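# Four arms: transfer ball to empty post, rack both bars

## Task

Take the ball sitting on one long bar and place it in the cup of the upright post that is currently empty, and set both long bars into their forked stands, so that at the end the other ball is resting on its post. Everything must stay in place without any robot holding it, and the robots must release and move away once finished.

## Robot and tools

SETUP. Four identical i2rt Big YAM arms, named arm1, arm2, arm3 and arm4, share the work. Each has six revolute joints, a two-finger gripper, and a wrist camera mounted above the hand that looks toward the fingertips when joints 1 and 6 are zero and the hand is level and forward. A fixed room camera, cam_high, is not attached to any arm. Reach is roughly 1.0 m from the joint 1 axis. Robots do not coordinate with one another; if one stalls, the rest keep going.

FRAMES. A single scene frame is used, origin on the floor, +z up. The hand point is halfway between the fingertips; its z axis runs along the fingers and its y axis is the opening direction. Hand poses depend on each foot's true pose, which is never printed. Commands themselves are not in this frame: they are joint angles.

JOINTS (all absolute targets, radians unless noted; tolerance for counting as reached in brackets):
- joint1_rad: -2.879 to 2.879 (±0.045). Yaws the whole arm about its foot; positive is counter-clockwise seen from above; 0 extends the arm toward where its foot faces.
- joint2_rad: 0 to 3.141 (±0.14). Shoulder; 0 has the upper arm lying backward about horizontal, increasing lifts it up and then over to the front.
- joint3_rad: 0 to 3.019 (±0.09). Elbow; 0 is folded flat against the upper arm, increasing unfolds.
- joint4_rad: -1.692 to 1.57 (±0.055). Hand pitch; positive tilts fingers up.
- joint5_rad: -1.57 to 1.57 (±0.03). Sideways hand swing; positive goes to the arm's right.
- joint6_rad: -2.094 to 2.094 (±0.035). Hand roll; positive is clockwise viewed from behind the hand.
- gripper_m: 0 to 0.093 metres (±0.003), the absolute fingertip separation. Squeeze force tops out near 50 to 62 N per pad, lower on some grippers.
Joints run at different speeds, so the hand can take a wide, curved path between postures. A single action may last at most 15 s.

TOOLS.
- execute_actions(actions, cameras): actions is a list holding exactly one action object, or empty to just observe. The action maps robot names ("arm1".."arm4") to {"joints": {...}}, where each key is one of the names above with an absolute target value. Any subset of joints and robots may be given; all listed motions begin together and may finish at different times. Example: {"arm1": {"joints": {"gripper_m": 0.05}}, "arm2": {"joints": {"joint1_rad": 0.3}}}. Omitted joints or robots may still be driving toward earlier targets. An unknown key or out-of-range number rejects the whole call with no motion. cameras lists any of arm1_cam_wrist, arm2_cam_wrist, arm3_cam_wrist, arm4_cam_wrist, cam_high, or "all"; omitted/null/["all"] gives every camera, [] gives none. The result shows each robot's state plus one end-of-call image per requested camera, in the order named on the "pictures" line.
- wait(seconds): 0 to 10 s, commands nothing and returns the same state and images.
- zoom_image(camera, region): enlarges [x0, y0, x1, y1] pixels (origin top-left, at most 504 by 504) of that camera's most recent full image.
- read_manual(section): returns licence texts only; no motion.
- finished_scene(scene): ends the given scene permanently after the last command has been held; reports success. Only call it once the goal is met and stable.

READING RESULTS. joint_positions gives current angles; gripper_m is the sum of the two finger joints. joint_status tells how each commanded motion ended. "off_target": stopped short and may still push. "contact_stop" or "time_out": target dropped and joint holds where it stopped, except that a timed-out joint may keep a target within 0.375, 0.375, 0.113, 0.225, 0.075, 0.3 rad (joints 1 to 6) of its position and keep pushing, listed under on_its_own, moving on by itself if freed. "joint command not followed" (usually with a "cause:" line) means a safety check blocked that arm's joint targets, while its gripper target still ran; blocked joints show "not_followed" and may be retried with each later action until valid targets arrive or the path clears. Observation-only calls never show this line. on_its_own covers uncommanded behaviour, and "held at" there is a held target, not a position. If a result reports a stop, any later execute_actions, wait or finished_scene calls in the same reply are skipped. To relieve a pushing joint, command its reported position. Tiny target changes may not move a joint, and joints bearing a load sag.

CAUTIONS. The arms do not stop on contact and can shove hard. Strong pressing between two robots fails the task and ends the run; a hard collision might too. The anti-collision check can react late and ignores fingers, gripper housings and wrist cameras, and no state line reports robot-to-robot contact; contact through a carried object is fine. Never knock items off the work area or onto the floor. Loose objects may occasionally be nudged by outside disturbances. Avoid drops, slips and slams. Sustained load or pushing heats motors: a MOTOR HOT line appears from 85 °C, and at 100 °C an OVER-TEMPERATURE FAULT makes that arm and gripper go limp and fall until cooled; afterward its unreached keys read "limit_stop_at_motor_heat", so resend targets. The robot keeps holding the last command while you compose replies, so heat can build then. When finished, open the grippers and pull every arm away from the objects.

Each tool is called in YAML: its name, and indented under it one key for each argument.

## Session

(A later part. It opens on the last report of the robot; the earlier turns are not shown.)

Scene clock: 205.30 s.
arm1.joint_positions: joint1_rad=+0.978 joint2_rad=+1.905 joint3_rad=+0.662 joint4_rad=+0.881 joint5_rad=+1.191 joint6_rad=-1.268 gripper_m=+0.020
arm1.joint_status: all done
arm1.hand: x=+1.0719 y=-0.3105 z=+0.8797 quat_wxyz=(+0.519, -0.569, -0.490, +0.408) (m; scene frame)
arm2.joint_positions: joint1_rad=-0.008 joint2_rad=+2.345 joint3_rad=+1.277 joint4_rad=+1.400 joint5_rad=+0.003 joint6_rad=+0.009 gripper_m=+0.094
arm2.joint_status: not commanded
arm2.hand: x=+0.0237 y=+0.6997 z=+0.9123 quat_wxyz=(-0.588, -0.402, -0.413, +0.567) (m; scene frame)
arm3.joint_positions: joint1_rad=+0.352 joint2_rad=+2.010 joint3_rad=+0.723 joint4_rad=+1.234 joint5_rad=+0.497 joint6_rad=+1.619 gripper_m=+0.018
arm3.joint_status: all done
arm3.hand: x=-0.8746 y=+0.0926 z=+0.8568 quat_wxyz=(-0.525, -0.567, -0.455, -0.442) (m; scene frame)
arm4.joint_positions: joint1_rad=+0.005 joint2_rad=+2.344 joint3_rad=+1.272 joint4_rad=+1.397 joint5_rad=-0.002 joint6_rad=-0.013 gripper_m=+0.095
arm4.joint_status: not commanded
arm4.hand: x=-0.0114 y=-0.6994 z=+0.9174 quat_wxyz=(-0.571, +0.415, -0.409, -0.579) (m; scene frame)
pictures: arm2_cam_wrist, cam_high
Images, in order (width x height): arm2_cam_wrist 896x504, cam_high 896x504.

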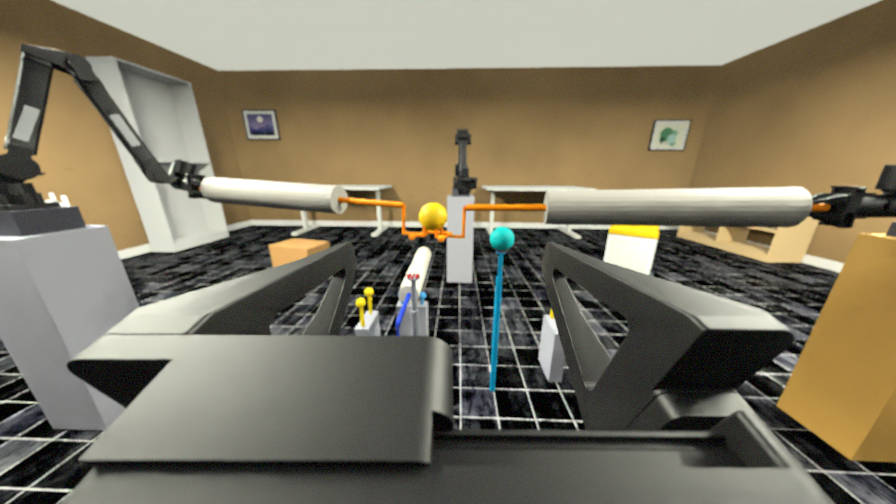

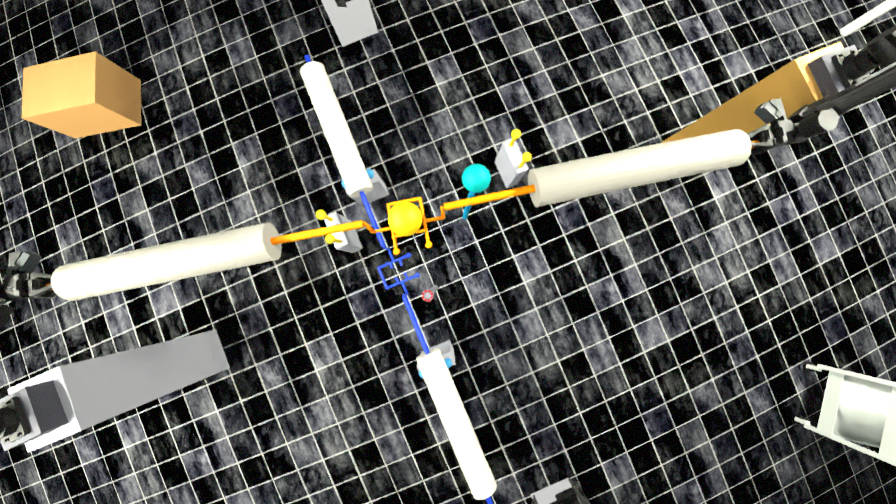

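execute_actions:
  actions:
    - {"arm1": {"joints": {"joint1_rad": 0.955, "joint2_rad": 1.897, "joint3_rad": 0.668, "joint4_rad": 0.92, "joint5_rad": 1.213, "joint6_rad": -1.272}}, "arm3": {"joints": {"joint1_rad": 0.468, "joint2_rad": 2.03, "joint3_rad": 0.895, "joint4_rad": 1.185, "joint5_rad": 0.6625, "joint6_rad": 1.629}}}
  cameras: []

execute_actions:
  actions:
    - {"arm1": {"joints": {"joint1_rad": 0.938, "joint2_rad": 1.895, "joint3_rad": 0.655, "joint4_rad": 0.93, "joint5_rad": 1.225, "joint6_rad": -1.27}}, "arm3": {"joints": {"joint1_rad": 0.58, "joint2_rad": 2.083, "joint3_rad": 1.03, "joint4_rad": 1.10, "joint5_rad": 0.803, "joint6_rad": 1.632}}}
  cameras: []

execute_actions:
  actions:
    - {"arm1": {"joints": {"joint1_rad": 0.919, "joint2_rad": 1.892, "joint3_rad": 0.64, "joint4_rad": 0.94, "joint5_rad": 1.234, "joint6_rad": -1.269}}, "arm3": {"joints": {"joint1_rad": 0.672, "joint2_rad": 2.15, "joint3_rad": 1.19, "joint4_rad": 1.005, "joint5_rad": 0.923, "joint6_rad": 1.635}}}
  cameras: []

execute_actions:
  actions:
    - {"arm1": {"joints": {"joint1_rad": 0.898, "joint2_rad": 1.887, "joint3_rad": 0.624, "joint4_rad": 0.952, "joint5_rad": 1.24, "joint6_rad": -1.268}}, "arm3": {"joints": {"joint1_rad": 0.748, "joint2_rad": 2.232, "joint3_rad": 1.38, "joint4_rad": 0.90, "joint5_rad": 1.025, "joint6_rad": 1.636}}}
  cameras: ["cam_high", "arm2_cam_wrist"]

Scene clock: 215.90 s.
arm1.joint_positions: joint1_rad=+0.975 joint2_rad=+1.908 joint3_rad=+0.653 joint4_rad=+0.888 joint5_rad=+1.211 joint6_rad=-1.266 gripper_m=+0.020
arm1.joint_status: all done
arm1.hand: x=+1.0735 y=-0.3032 z=+0.8784 quat_wxyz=(+0.526, -0.572, -0.483, +0.403) (m; scene frame)
arm2.joint_positions: joint1_rad=-0.008 joint2_rad=+2.345 joint3_rad=+1.277 joint4_rad=+1.400 joint5_rad=+0.003 joint6_rad=+0.009 gripper_m=+0.094
arm2.joint_status: not commanded
arm2.hand: x=+0.0237 y=+0.6997 z=+0.9123 quat_wxyz=(-0.588, -0.402, -0.413, +0.567) (m; scene frame)
arm3.joint_positions: joint1_rad=+0.490 joint2_rad=+2.051 joint3_rad=+0.842 joint4_rad=+1.168 joint5_rad=+0.660 joint6_rad=+1.621 gripper_m=+0.018
arm3.joint_status: all done
arm3.hand: x=-0.8595 y=+0.1609 z=+0.8602 quat_wxyz=(-0.534, -0.569, -0.445, -0.439) (m; scene frame)
arm4.joint_positions: joint1_rad=+0.005 joint2_rad=+2.344 joint3_rad=+1.272 joint4_rad=+1.397 joint5_rad=-0.002 joint6_rad=-0.013 gripper_m=+0.095
arm4.joint_status: not commanded
arm4.hand: x=-0.0114 y=-0.6994 z=+0.9174 quat_wxyz=(-0.571, +0.415, -0.409, -0.579) (m; scene frame)
pictures: none
No camera images: the call's "cameras" was empty. Leave "cameras" out to get every camera's image.

Scene clock: 216.83 s.
arm1.joint_positions: joint1_rad=+0.958 joint2_rad=+1.908 joint3_rad=+0.640 joint4_rad=+0.898 joint5_rad=+1.222 joint6_rad=-1.263 gripper_m=+0.020
arm1.joint_status: all done
arm1.hand: x=+1.0712 y=-0.2908 z=+0.8773 quat_wxyz=(+0.533, -0.578, -0.475, +0.395) (m; scene frame)
arm2.joint_positions: joint1_rad=-0.008 joint2_rad=+2.345 joint3_rad=+1.277 joint4_rad=+1.400 joint5_rad=+0.003 joint6_rad=+0.009 gripper_m=+0.094
arm2.joint_status: not commanded
arm2.hand: x=+0.0237 y=+0.6997 z=+0.9123 quat_wxyz=(-0.588, -0.402, -0.413, +0.567) (m; scene frame)
arm3.joint_positions: joint1_rad=+0.605 joint2_rad=+2.107 joint3_rad=+0.975 joint4_rad=+1.086 joint5_rad=+0.801 joint6_rad=+1.623 gripper_m=+0.018
arm3.joint_status: all done
arm3.hand: x=-0.8490 y=+0.2268 z=+0.8578 quat_wxyz=(-0.541, -0.574, -0.439, -0.430) (m; scene frame)
arm4.joint_positions: joint1_rad=+0.005 joint2_rad=+2.344 joint3_rad=+1.272 joint4_rad=+1.397 joint5_rad=-0.002 joint6_rad=-0.013 gripper_m=+0.095
arm4.joint_status: not commanded
arm4.hand: x=-0.0114 y=-0.6994 z=+0.9174 quat_wxyz=(-0.571, +0.415, -0.409, -0.579) (m; scene frame)
pictures: none
No camera images: the call's "cameras" was empty. Leave "cameras" out to get every camera's image.

Scene clock: 217.80 s.
arm1.joint_positions: joint1_rad=+0.939 joint2_rad=+1.908 joint3_rad=+0.627 joint4_rad=+0.908 joint5_rad=+1.230 joint6_rad=-1.262 gripper_m=+0.020
arm1.joint_status: all done
arm1.hand: x=+1.0687 y=-0.2782 z=+0.8760 quat_wxyz=(+0.540, -0.583, -0.468, +0.388) (m; scene frame)
arm2.joint_positions: joint1_rad=-0.008 joint2_rad=+2.345 joint3_rad=+1.277 joint4_rad=+1.400 joint5_rad=+0.003 joint6_rad=+0.009 gripper_m=+0.094
arm2.joint_status: not commanded
arm2.hand: x=+0.0237 y=+0.6997 z=+0.9123 quat_wxyz=(-0.588, -0.402, -0.413, +0.567) (m; scene frame)
arm3.joint_positions: joint1_rad=+0.698 joint2_rad=+2.175 joint3_rad=+1.131 joint4_rad=+0.993 joint5_rad=+0.921 joint6_rad=+1.626 gripper_m=+0.018
arm3.joint_status: all done
arm3.hand: x=-0.8380 y=+0.2908 z=+0.8556 quat_wxyz=(-0.549, -0.578, -0.432, -0.422) (m; scene frame)
arm4.joint_positions: joint1_rad=+0.005 joint2_rad=+2.344 joint3_rad=+1.272 joint4_rad=+1.397 joint5_rad=-0.002 joint6_rad=-0.013 gripper_m=+0.095
arm4.joint_status: not commanded
arm4.hand: x=-0.0114 y=-0.6994 z=+0.9174 quat_wxyz=(-0.571, +0.415, -0.409, -0.579) (m; scene frame)
pictures: none
No camera images: the call's "cameras" was empty. Leave "cameras" out to get every camera's image.

Scene clock: 218.77 s.
arm1.joint_positions: joint1_rad=+0.915 joint2_rad=+1.908 joint3_rad=+0.612 joint4_rad=+0.920 joint5_rad=+1.234 joint6_rad=-1.261 gripper_m=+0.020
arm1.joint_status: all done
arm1.hand: x=+1.0658 y=-0.2638 z=+0.8745 quat_wxyz=(+0.546, -0.589, -0.460, +0.380) (m; scene frame)
arm2.joint_positions: joint1_rad=-0.008 joint2_rad=+2.345 joint3_rad=+1.277 joint4_rad=+1.400 joint5_rad=+0.003 joint6_rad=+0.009 gripper_m=+0.094
arm2.joint_status: not commanded
arm2.hand: x=+0.0237 y=+0.6997 z=+0.9123 quat_wxyz=(-0.588, -0.402, -0.413, +0.567) (m; scene frame)
arm3.joint_positions: joint1_rad=+0.774 joint2_rad=+2.260 joint3_rad=+1.315 joint4_rad=+0.890 joint5_rad=+1.023 joint6_rad=+1.628 gripper_m=+0.018
arm3.joint_status: all done
arm3.hand: x=-0.8258 y=+0.3550 z=+0.8524 quat_wxyz=(-0.556, -0.582, -0.425, -0.414) (m; scene frame)
arm4.joint_positions: joint1_rad=+0.005 joint2_rad=+2.344 joint3_rad=+1.272 joint4_rad=+1.397 joint5_rad=-0.002 joint6_rad=-0.013 gripper_m=+0.095
arm4.joint_status: not commanded
arm4.hand: x=-0.0114 y=-0.6994 z=+0.9174 quat_wxyz=(-0.571, +0.415, -0.409, -0.579) (m; scene frame)
pictures: arm2_cam_wrist, cam_high
Images, in order (width x height): arm2_cam_wrist 896x504, cam_high 896x504.

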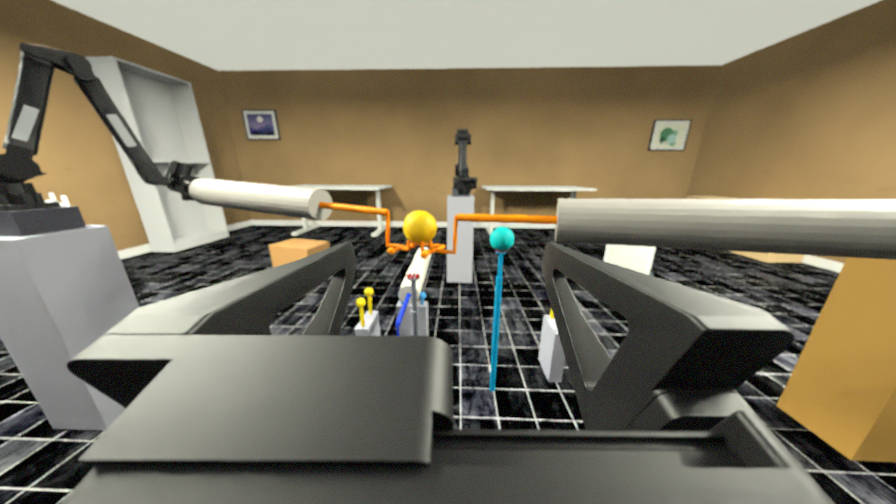

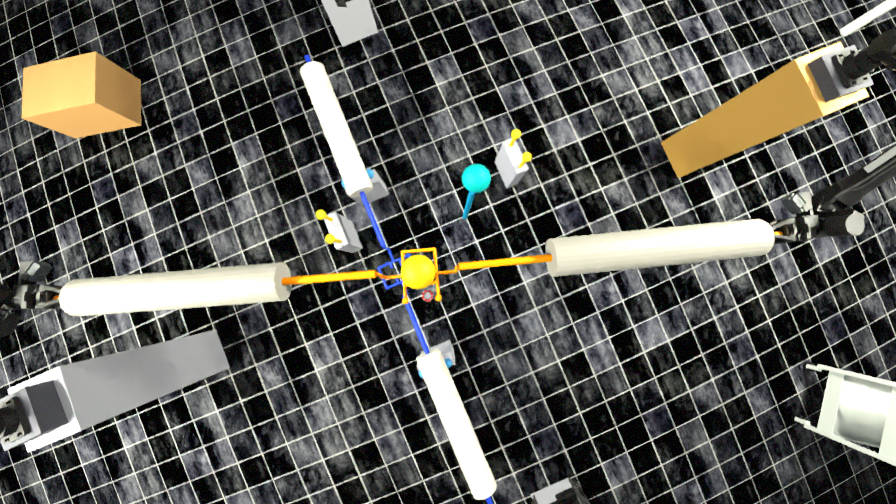

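execute_actions:
  actions:
    - {"arm1": {"joints": {"joint1_rad": 0.85, "joint2_rad": 1.88, "joint3_rad": 0.591, "joint4_rad": 0.98, "joint5_rad": 1.221, "joint6_rad": -1.262}}, "arm3": {"joints": {"joint1_rad": 0.83, "joint2_rad": 2.325, "joint3_rad": 1.594, "joint4_rad": 0.795, "joint5_rad": 1.13, "joint6_rad": 1.638}}}
  cameras: []

execute_actions:
  actions:
    - {"arm1": {"joints": {"joint1_rad": 0.80, "joint2_rad": 1.862, "joint3_rad": 0.56, "joint4_rad": 0.995, "joint5_rad": 1.191, "joint6_rad": -1.265}}, "arm3": {"joints": {"joint1_rad": 0.884, "joint2_rad": 2.436, "joint3_rad": 1.84, "joint4_rad": 0.665, "joint5_rad": 1.205, "joint6_rad": 1.639}}}

Scene clock: 240.17 s.
arm1.joint_positions: joint1_rad=+0.859 joint2_rad=+1.908 joint3_rad=+0.580 joint4_rad=+0.950 joint5_rad=+1.217 joint6_rad=-1.259 gripper_m=+0.020
arm1.joint_status: all done
arm1.hand: x=+1.0580 y=-0.2350 z=+0.8704 quat_wxyz=(+0.551, -0.600, -0.448, +0.368) (m; scene frame)
arm2.joint_positions: joint1_rad=-0.008 joint2_rad=+2.345 joint3_rad=+1.277 joint4_rad=+1.400 joint5_rad=+0.003 joint6_rad=+0.009 gripper_m=+0.094
arm2.joint_status: not commanded
arm2.hand: x=+0.0237 y=+0.6997 z=+0.9123 quat_wxyz=(-0.588, -0.402, -0.413, +0.567) (m; scene frame)
arm3.joint_positions: joint1_rad=+0.850 joint2_rad=+2.356 joint3_rad=+1.524 joint4_rad=+0.783 joint5_rad=+1.126 joint6_rad=+1.628 gripper_m=+0.018
arm3.joint_status: all done
arm3.hand: x=-0.8205 y=+0.4243 z=+0.8513 quat_wxyz=(-0.563, -0.586, -0.416, -0.408) (m; scene frame)
arm4.joint_positions: joint1_rad=+0.005 joint2_rad=+2.344 joint3_rad=+1.272 joint4_rad=+1.397 joint5_rad=-0.002 joint6_rad=-0.013 gripper_m=+0.095
arm4.joint_status: not commanded
arm4.hand: x=-0.0114 y=-0.6994 z=+0.9174 quat_wxyz=(-0.571, +0.415, -0.409, -0.579) (m; scene frame)
pictures: none
No camera images: the call's "cameras" was empty. Leave "cameras" out to get every camera's image.

Scene clock: 241.27 s.
arm1.joint_positions: joint1_rad=+0.810 joint2_rad=+1.886 joint3_rad=+0.551 joint4_rad=+0.968 joint5_rad=+1.187 joint6_rad=-1.261 gripper_m=+0.020
arm1.joint_status: all done
arm1.hand: x=+1.0520 y=-0.2131 z=+0.8736 quat_wxyz=(+0.550, -0.609, -0.440, +0.365) (m; scene frame)
arm2.joint_positions: joint1_rad=-0.008 joint2_rad=+2.345 joint3_rad=+1.277 joint4_rad=+1.400 joint5_rad=+0.003 joint6_rad=+0.009 gripper_m=+0.094
arm2.joint_status: not commanded
arm2.hand: x=+0.0237 y=+0.6997 z=+0.9123 quat_wxyz=(-0.588, -0.402, -0.413, +0.567) (m; scene frame)
arm3.joint_positions: joint1_rad=+0.905 joint2_rad=+2.470 joint3_rad=+1.763 joint4_rad=+0.655 joint5_rad=+1.201 joint6_rad=+1.628 gripper_m=+0.018
arm3.joint_status: all done
arm3.hand: x=-0.8118 y=+0.4883 z=+0.8487 quat_wxyz=(-0.569, -0.589, -0.411, -0.402) (m; scene frame)
arm4.joint_positions: joint1_rad=+0.005 joint2_rad=+2.344 joint3_rad=+1.272 joint4_rad=+1.397 joint5_rad=-0.002 joint6_rad=-0.013 gripper_m=+0.095
arm4.joint_status: not commanded
arm4.hand: x=-0.0114 y=-0.6994 z=+0.9174 quat_wxyz=(-0.571, +0.415, -0.409, -0.579) (m; scene frame)
pictures: arm1_cam_wrist, arm2_cam_wrist, arm3_cam_wrist, arm4_cam_wrist, cam_high
Images, in order (width x height): arm1_cam_wrist 896x504, arm2_cam_wrist 896x504, arm3_cam_wrist 896x504, arm4_cam_wrist 896x504, cam_high 896x504.

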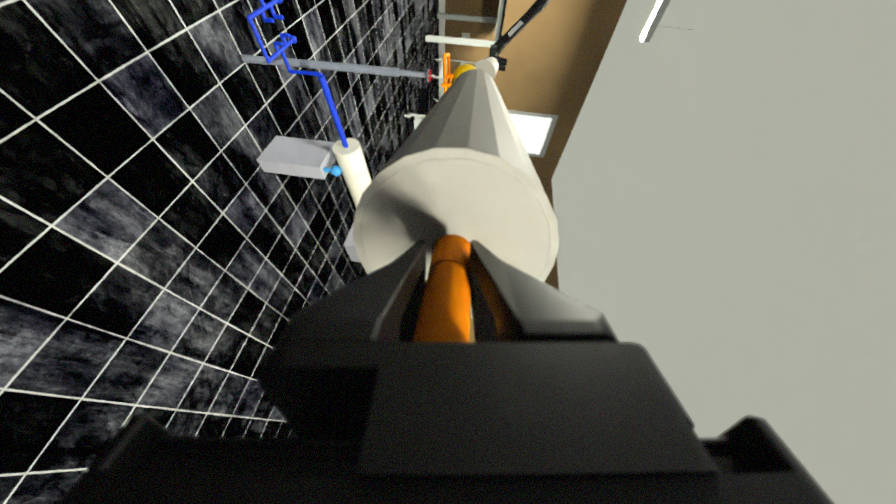

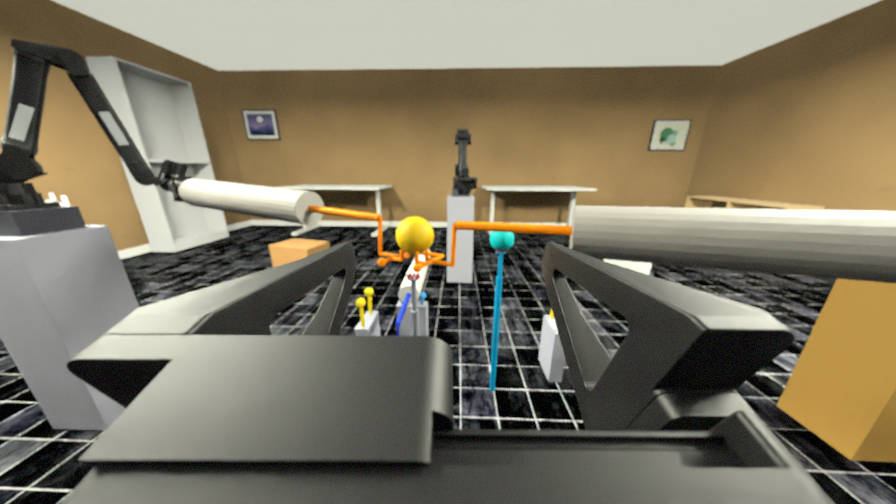

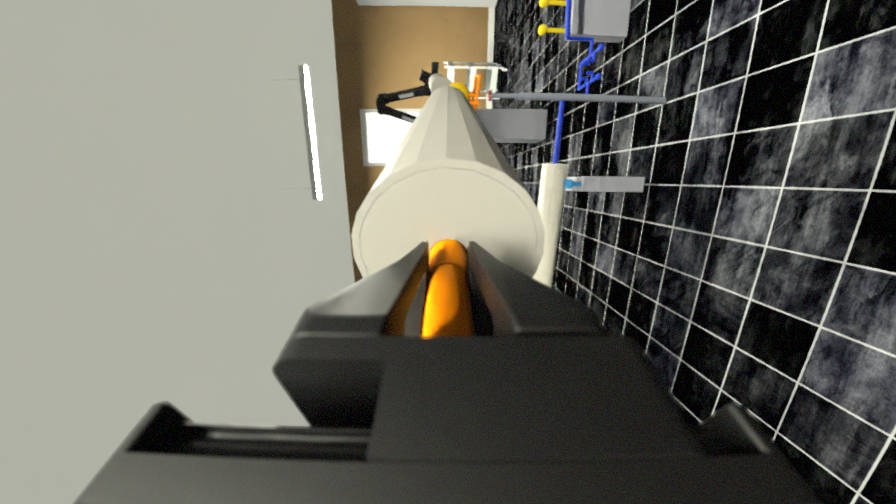

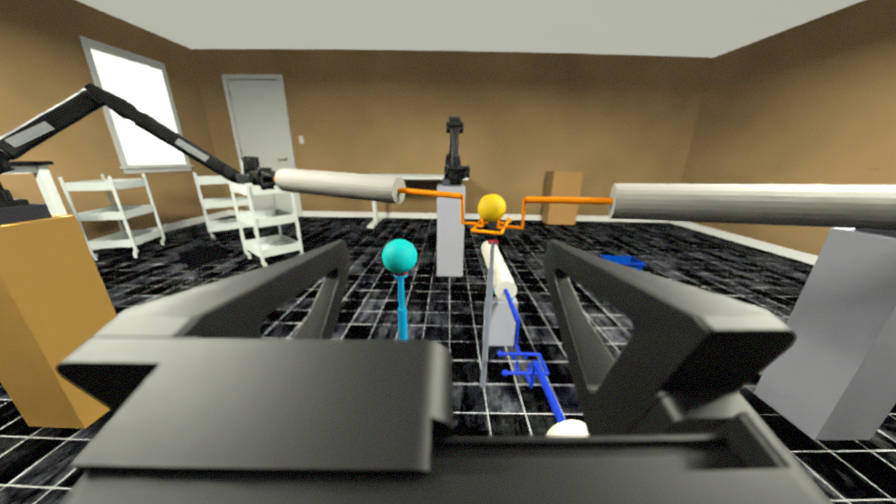

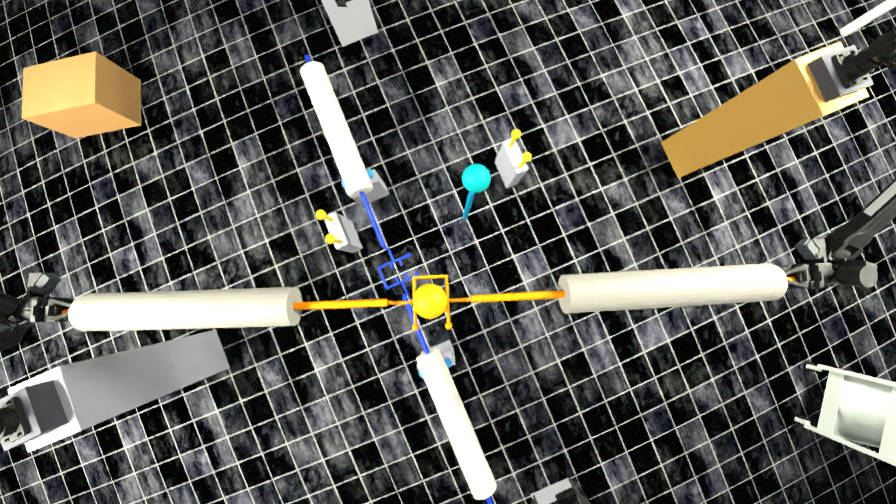

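Close to aligned. Zoom in on the side views.

zoom_image:
  camera: "arm2_cam_wrist"
  region: [354, 200, 474, 300]

zoom_image:
  camera: "arm4_cam_wrist"
  region: [442, 180, 542, 264]

zoom_image:
  camera: "arm1_cam_wrist"
  region: [400, 40, 500, 110]

zoom_image:
  camera: "arm3_cam_wrist"
  region: [430, 60, 530, 130]

Region (354, 200, 474, 300) of arm2_cam_wrist's 896x504 image, scaled by 4.200, with more detail than that image has.

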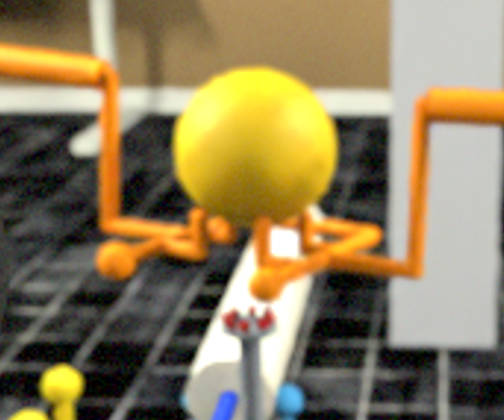

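Region (442, 180, 542, 264) of arm4_cam_wrist's 896x504 image, scaled by 5.040, with more detail than that image has; it fills the top 423 rows of this view, and the rest is white.

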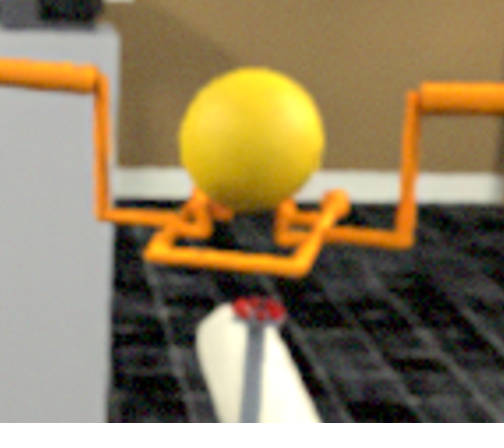

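Region (400, 40, 500, 110) of arm1_cam_wrist's 896x504 image, scaled by 5.040, with more detail than that image has; it fills the top 353 rows of this view, and the rest is white.

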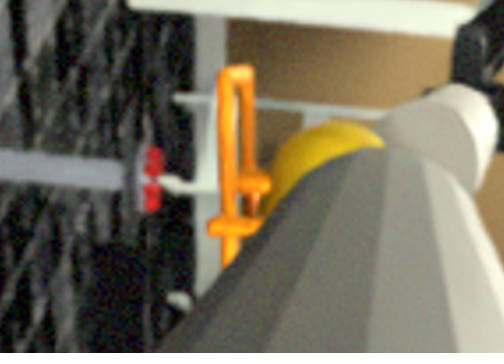

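Region (430, 60, 530, 130) of arm3_cam_wrist's 896x504 image, scaled by 5.040, with more detail than that image has; it fills the top 353 rows of this view, and the rest is white.

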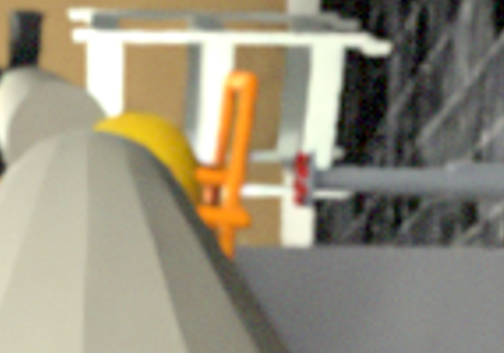

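execute_actions:
  actions:
    - {"arm1": {"joints": {"joint1_rad": 0.84, "joint2_rad": 1.99, "joint3_rad": 0.586, "joint4_rad": 1.087, "joint5_rad": 1.226, "joint6_rad": -1.258}}, "arm3": {"joints": {"joint1_rad": 0.866, "joint2_rad": 2.4545, "joint3_rad": 1.833, "joint4_rad": 0.69, "joint5_rad": 1.20}}}
  cameras: ["arm1_cam_wrist", "arm2_cam_wrist", "arm3_cam_wrist", "arm4_cam_wrist"]

zoom_image:
  camera: "arm2_cam_wrist"
  region: [354, 200, 474, 300]

zoom_image:
  camera: "arm4_cam_wrist"
  region: [442, 180, 542, 264]

zoom_image:
  camera: "arm1_cam_wrist"
  region: [400, 40, 500, 110]

zoom_image:
  camera: "arm3_cam_wrist"
  region: [430, 60, 530, 130]

Scene clock: 285.83 s.
arm1.joint_positions: joint1_rad=+0.849 joint2_rad=+2.008 joint3_rad=+0.564 joint4_rad=+1.064 joint5_rad=+1.222 joint6_rad=-1.259 gripper_m=+0.020
arm1.joint_status: all done
arm1.hand: x=+1.0630 y=-0.2212 z=+0.8417 quat_wxyz=(+0.555, -0.603, -0.444, +0.363) (m; scene frame)
arm2.joint_positions: joint1_rad=-0.008 joint2_rad=+2.345 joint3_rad=+1.277 joint4_rad=+1.400 joint5_rad=+0.003 joint6_rad=+0.009 gripper_m=+0.094
arm2.joint_status: not commanded
arm2.hand: x=+0.0237 y=+0.6997 z=+0.9123 quat_wxyz=(-0.588, -0.402, -0.413, +0.567) (m; scene frame)
arm3.joint_positions: joint1_rad=+0.886 joint2_rad=+2.475 joint3_rad=+1.763 joint4_rad=+0.655 joint5_rad=+1.200 joint6_rad=+1.625 gripper_m=+0.018
arm3.joint_status: all done
arm3.hand: x=-0.8031 y=+0.4762 z=+0.8447 quat_wxyz=(-0.573, -0.591, -0.408, -0.394) (m; scene frame)
arm4.joint_positions: joint1_rad=+0.005 joint2_rad=+2.344 joint3_rad=+1.272 joint4_rad=+1.397 joint5_rad=-0.002 joint6_rad=-0.013 gripper_m=+0.095
arm4.joint_status: not commanded
arm4.hand: x=-0.0114 y=-0.6994 z=+0.9174 quat_wxyz=(-0.571, +0.415, -0.409, -0.579) (m; scene frame)
pictures: arm1_cam_wrist, arm2_cam_wrist, arm3_cam_wrist, arm4_cam_wrist
Images, in order (width x height): arm1_cam_wrist 896x504, arm2_cam_wrist 896x504, arm3_cam_wrist 896x504, arm4_cam_wrist 896x504.

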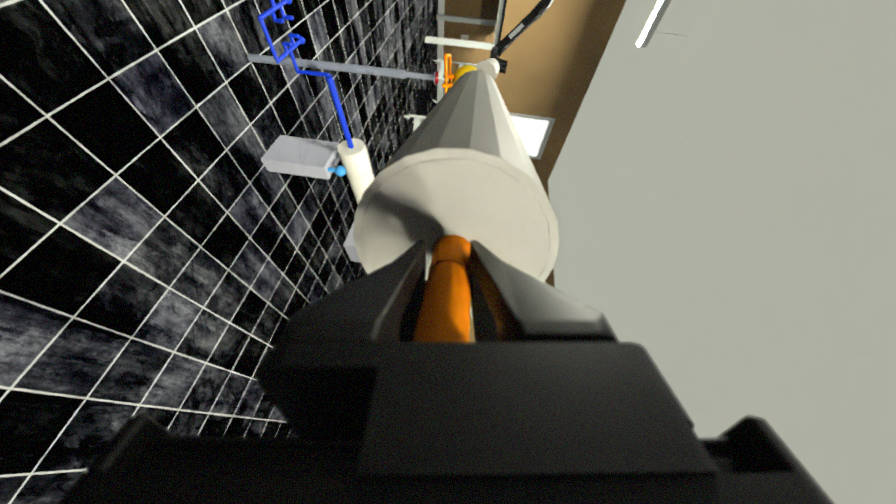

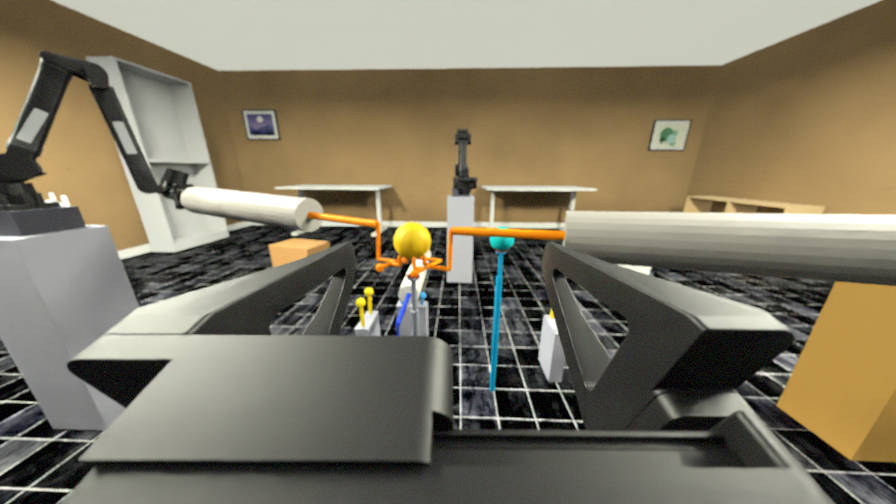

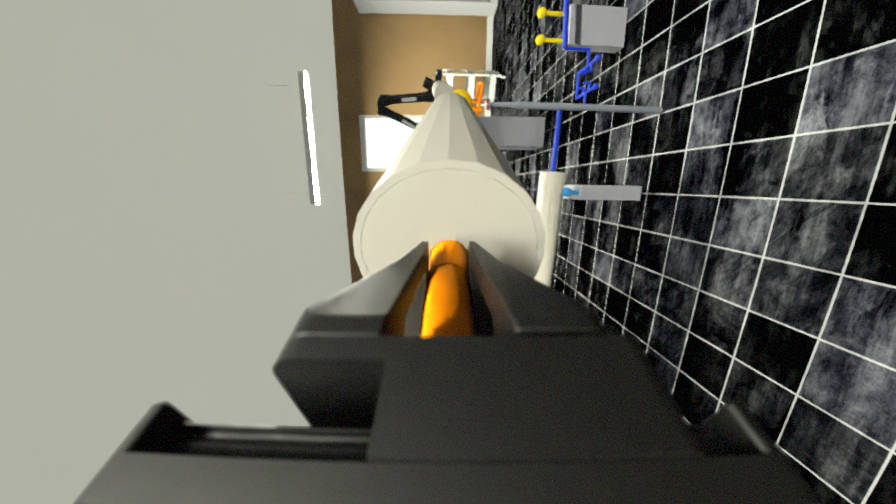

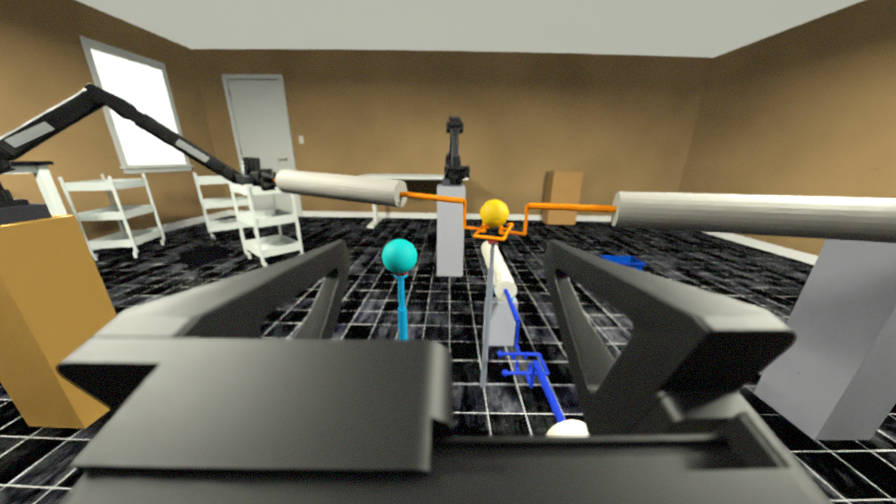

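Region (354, 200, 474, 300) of arm2_cam_wrist's 896x504 image, scaled by 4.200, with more detail than that image has.

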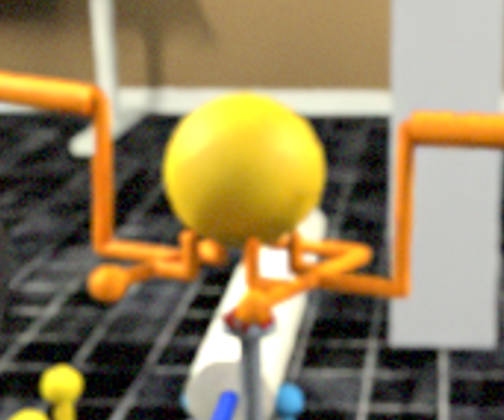

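Region (442, 180, 542, 264) of arm4_cam_wrist's 896x504 image, scaled by 5.040, with more detail than that image has; it fills the top 423 rows of this view, and the rest is white.

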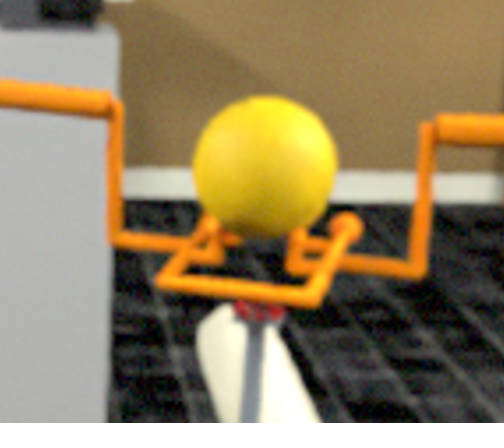

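Region (400, 40, 500, 110) of arm1_cam_wrist's 896x504 image, scaled by 5.040, with more detail than that image has; it fills the top 353 rows of this view, and the rest is white.

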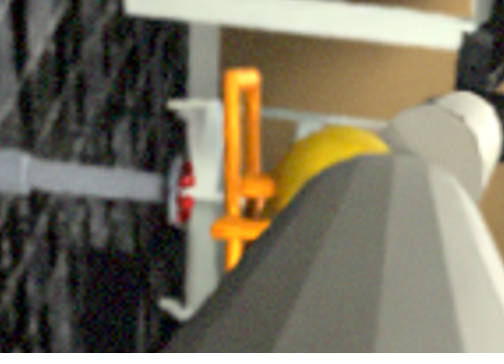

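Region (430, 60, 530, 130) of arm3_cam_wrist's 896x504 image, scaled by 5.040, with more detail than that image has; it fills the top 353 rows of this view, and the rest is white.

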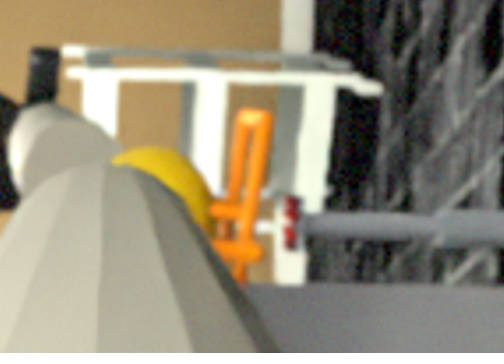

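execute_actions:
  actions:
    - {"arm1": {"joints": {"joint2_rad": 2.105, "joint3_rad": 0.609, "joint4_rad": 1.176}}, "arm3": {"joints": {"joint2_rad": 2.542, "joint3_rad": 1.865, "joint4_rad": 0.743}}}
  cameras: ["arm2_cam_wrist", "arm4_cam_wrist"]

zoom_image:
  camera: "arm2_cam_wrist"
  region: [354, 210, 474, 310]

zoom_image:
  camera: "arm4_cam_wrist"
  region: [442, 190, 542, 274]

Scene clock: 299.97 s.
arm1.joint_positions: joint1_rad=+0.851 joint2_rad=+2.126 joint3_rad=+0.592 joint4_rad=+1.148 joint5_rad=+1.222 joint6_rad=-1.251 gripper_m=+0.020
arm1.joint_status: all done
arm1.hand: x=+1.0627 y=-0.2224 z=+0.8100 quat_wxyz=(+0.553, -0.603, -0.444, +0.364) (m; scene frame)
arm2.joint_positions: joint1_rad=-0.008 joint2_rad=+2.345 joint3_rad=+1.277 joint4_rad=+1.400 joint5_rad=+0.003 joint6_rad=+0.009 gripper_m=+0.094
arm2.joint_status: not commanded
arm2.hand: x=+0.0237 y=+0.6997 z=+0.9123 quat_wxyz=(-0.588, -0.402, -0.413, +0.567) (m; scene frame)
arm3.joint_positions: joint1_rad=+0.883 joint2_rad=+2.582 joint3_rad=+1.796 joint4_rad=+0.708 joint5_rad=+1.200 joint6_rad=+1.631 gripper_m=+0.018
arm3.joint_status: all done
arm3.hand: x=-0.8039 y=+0.4731 z=+0.7841 quat_wxyz=(-0.574, -0.592, -0.412, -0.388) (m; scene frame)
arm4.joint_positions: joint1_rad=+0.005 joint2_rad=+2.344 joint3_rad=+1.272 joint4_rad=+1.397 joint5_rad=-0.002 joint6_rad=-0.013 gripper_m=+0.095
arm4.joint_status: not commanded
arm4.hand: x=-0.0114 y=-0.6994 z=+0.9174 quat_wxyz=(-0.571, +0.415, -0.409, -0.579) (m; scene frame)
pictures: arm2_cam_wrist, arm4_cam_wrist
Images, in order (width x height): arm2_cam_wrist 896x504, arm4_cam_wrist 896x504.

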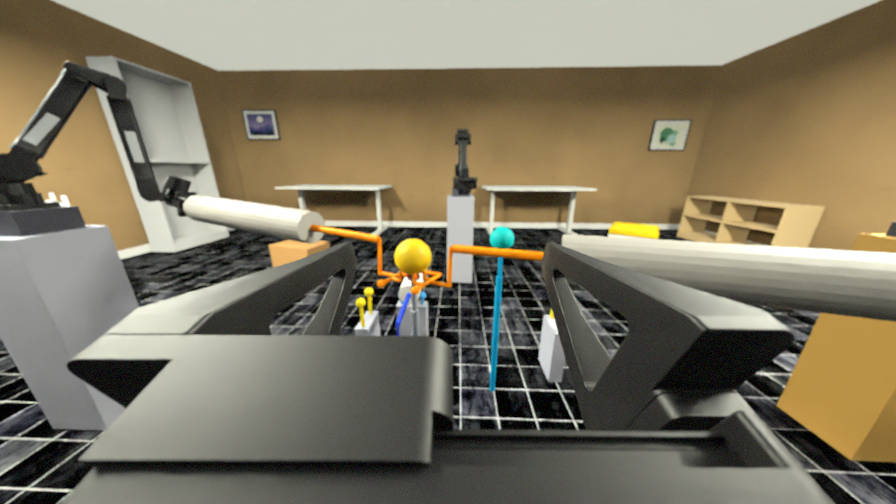

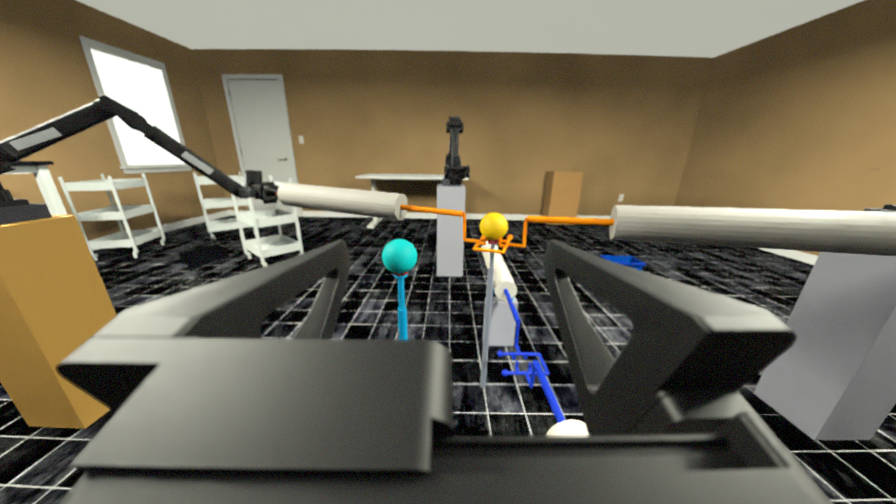

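Region (354, 210, 474, 310) of arm2_cam_wrist's 896x504 image, scaled by 4.200, with more detail than that image has.

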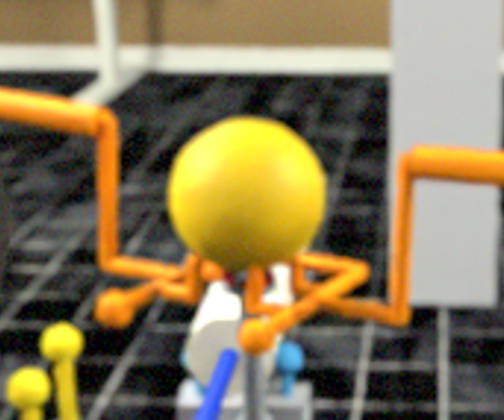

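Region (442, 190, 542, 274) of arm4_cam_wrist's 896x504 image, scaled by 5.040, with more detail than that image has; it fills the top 423 rows of this view, and the rest is white.

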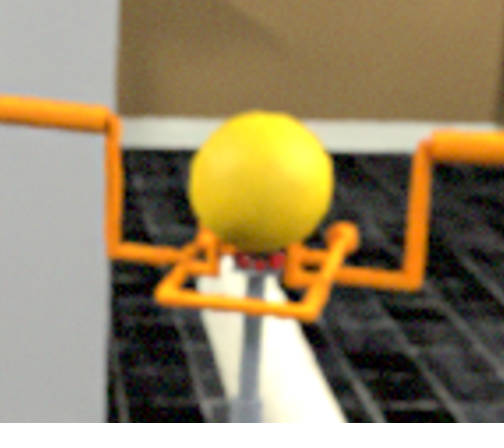

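execute_actions:
  actions:
    - {"arm1": {"joints": {"joint2_rad": 2.226, "joint3_rad": 0.644, "joint4_rad": 1.263}}, "arm3": {"joints": {"joint2_rad": 2.58, "joint3_rad": 1.884, "joint4_rad": 0.762}}}
  cameras: ["arm2_cam_wrist", "arm4_cam_wrist"]

zoom_image:
  camera: "arm2_cam_wrist"
  region: [354, 210, 474, 310]

zoom_image:
  camera: "arm4_cam_wrist"
  region: [442, 190, 542, 274]

Scene clock: 305.90 s.
arm1.joint_positions: joint1_rad=+0.851 joint2_rad=+2.240 joint3_rad=+0.633 joint4_rad=+1.239 joint5_rad=+1.223 joint6_rad=-1.253 gripper_m=+0.020
arm1.joint_status: all done
arm1.hand: x=+1.0604 y=-0.2251 z=+0.7811 quat_wxyz=(+0.552, -0.605, -0.439, +0.370) (m; scene frame)
arm2.joint_positions: joint1_rad=-0.008 joint2_rad=+2.345 joint3_rad=+1.277 joint4_rad=+1.400 joint5_rad=+0.003 joint6_rad=+0.009 gripper_m=+0.094
arm2.joint_status: not commanded
arm2.hand: x=+0.0237 y=+0.6997 z=+0.9123 quat_wxyz=(-0.588, -0.402, -0.413, +0.567) (m; scene frame)
arm3.joint_positions: joint1_rad=+0.887 joint2_rad=+2.590 joint3_rad=+1.809 joint4_rad=+0.720 joint5_rad=+1.200 joint6_rad=+1.629 gripper_m=+0.018
arm3.joint_status: all done
arm3.hand: x=-0.8038 y=+0.4776 z=+0.7851 quat_wxyz=(-0.572, -0.592, -0.408, -0.395) (m; scene frame)
arm4.joint_positions: joint1_rad=+0.005 joint2_rad=+2.344 joint3_rad=+1.272 joint4_rad=+1.397 joint5_rad=-0.002 joint6_rad=-0.013 gripper_m=+0.095
arm4.joint_status: not commanded
arm4.hand: x=-0.0114 y=-0.6994 z=+0.9174 quat_wxyz=(-0.571, +0.415, -0.409, -0.579) (m; scene frame)
pictures: arm2_cam_wrist, arm4_cam_wrist
Images, in order (width x height): arm2_cam_wrist 896x504, arm4_cam_wrist 896x504.

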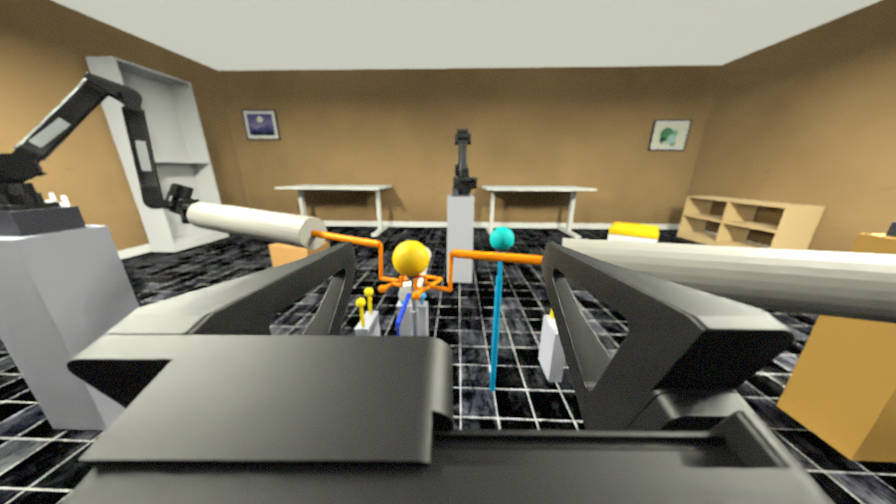

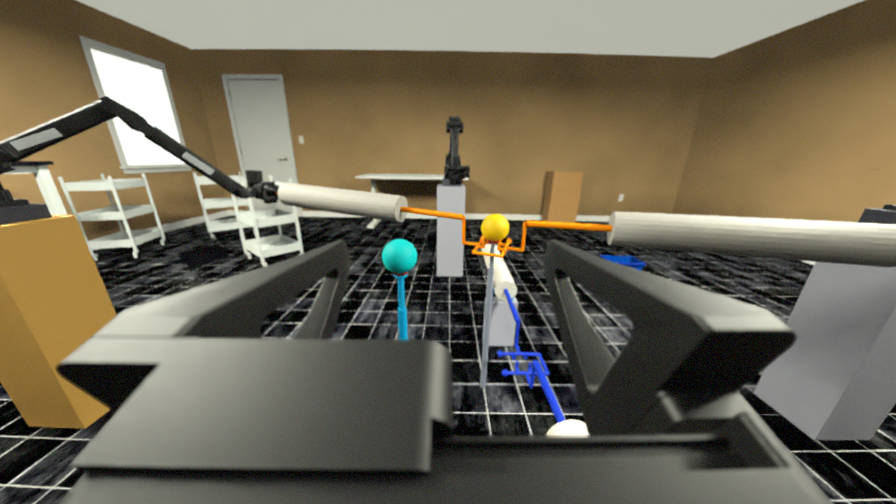

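Region (354, 210, 474, 310) of arm2_cam_wrist's 896x504 image, scaled by 4.200, with more detail than that image has.

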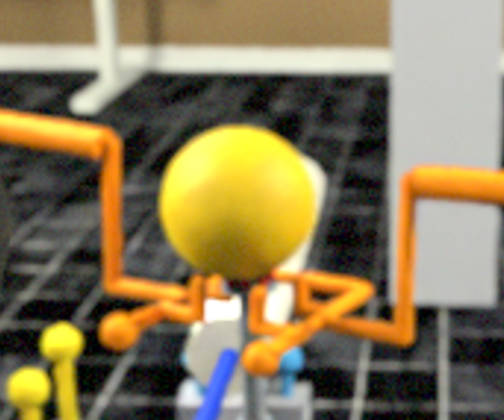

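Region (442, 190, 542, 274) of arm4_cam_wrist's 896x504 image, scaled by 5.040, with more detail than that image has; it fills the top 423 rows of this view, and the rest is white.

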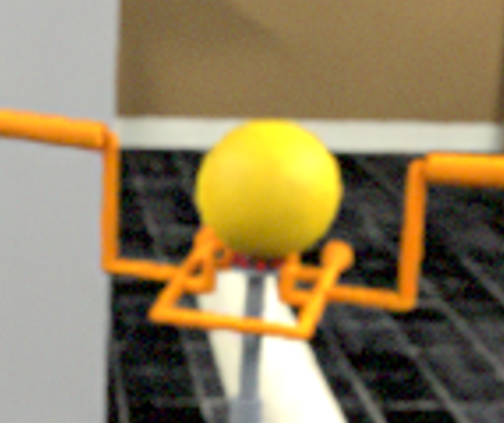

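execute_actions:
  actions:
    - {"arm3": {"joints": {"joint2_rad": 2.618, "joint3_rad": 1.895, "joint4_rad": 0.775}}}
  cameras: ["arm2_cam_wrist", "arm4_cam_wrist"]

zoom_image:
  camera: "arm2_cam_wrist"
  region: [354, 210, 474, 310]

zoom_image:
  camera: "arm4_cam_wrist"
  region: [442, 190, 542, 274]

Scene clock: 312.00 s.
arm1.joint_positions: joint1_rad=+0.851 joint2_rad=+2.240 joint3_rad=+0.633 joint4_rad=+1.239 joint5_rad=+1.223 joint6_rad=-1.253 gripper_m=+0.020
arm1.joint_status: not commanded
arm1.hand: x=+1.0604 y=-0.2251 z=+0.7811 quat_wxyz=(+0.552, -0.605, -0.439, +0.370) (m; scene frame)
arm2.joint_positions: joint1_rad=-0.008 joint2_rad=+2.345 joint3_rad=+1.277 joint4_rad=+1.400 joint5_rad=+0.003 joint6_rad=+0.009 gripper_m=+0.094
arm2.joint_status: not commanded
arm2.hand: x=+0.0237 y=+0.6997 z=+0.9123 quat_wxyz=(-0.588, -0.402, -0.413, +0.567) (m; scene frame)
arm3.joint_positions: joint1_rad=+0.886 joint2_rad=+2.633 joint3_rad=+1.827 joint4_rad=+0.739 joint5_rad=+1.200 joint6_rad=+1.629 gripper_m=+0.018
arm3.joint_status: all done
arm3.hand: x=-0.8045 y=+0.4763 z=+0.7620 quat_wxyz=(-0.573, -0.591, -0.410, -0.392) (m; scene frame)
arm4.joint_positions: joint1_rad=+0.005 joint2_rad=+2.344 joint3_rad=+1.272 joint4_rad=+1.397 joint5_rad=-0.002 joint6_rad=-0.013 gripper_m=+0.095
arm4.joint_status: not commanded
arm4.hand: x=-0.0114 y=-0.6994 z=+0.9174 quat_wxyz=(-0.571, +0.415, -0.409, -0.579) (m; scene frame)
pictures: arm2_cam_wrist, arm4_cam_wrist
Images, in order (width x height): arm2_cam_wrist 896x504, arm4_cam_wrist 896x504.

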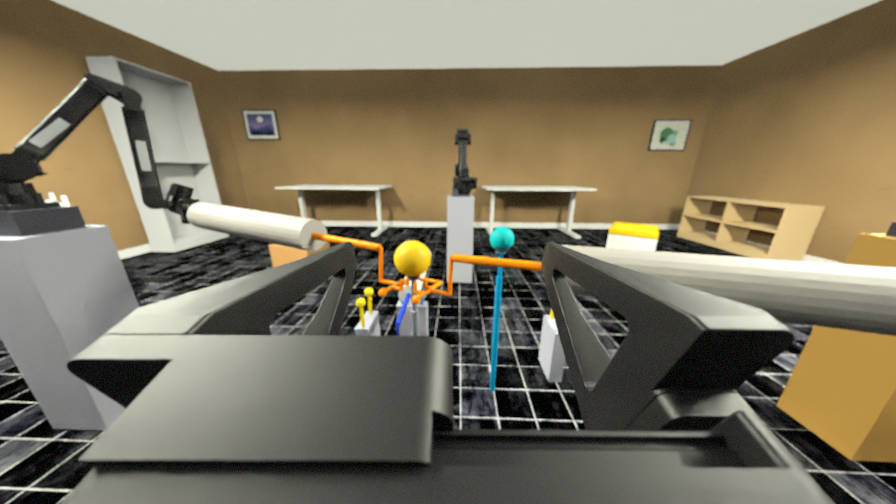

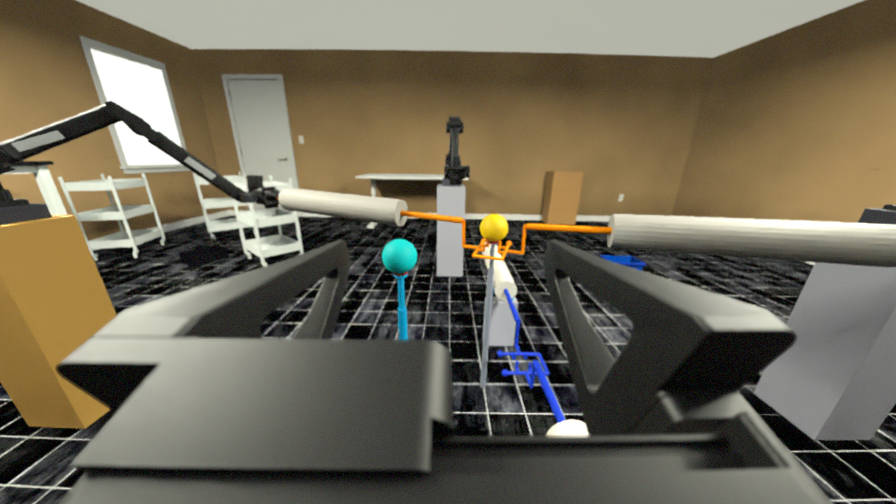

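Region (354, 210, 474, 310) of arm2_cam_wrist's 896x504 image, scaled by 4.200, with more detail than that image has.

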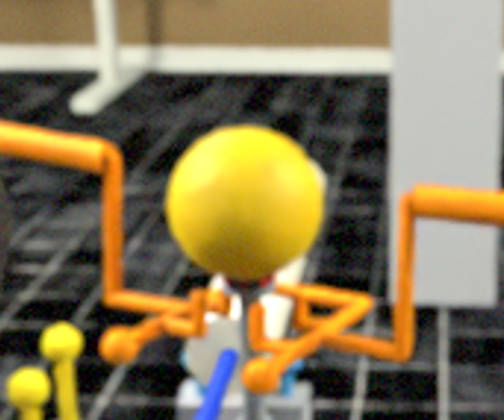

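Region (442, 190, 542, 274) of arm4_cam_wrist's 896x504 image, scaled by 5.040, with more detail than that image has; it fills the top 423 rows of this view, and the rest is white.

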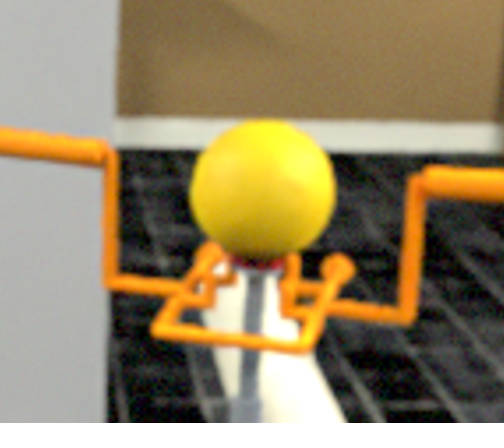

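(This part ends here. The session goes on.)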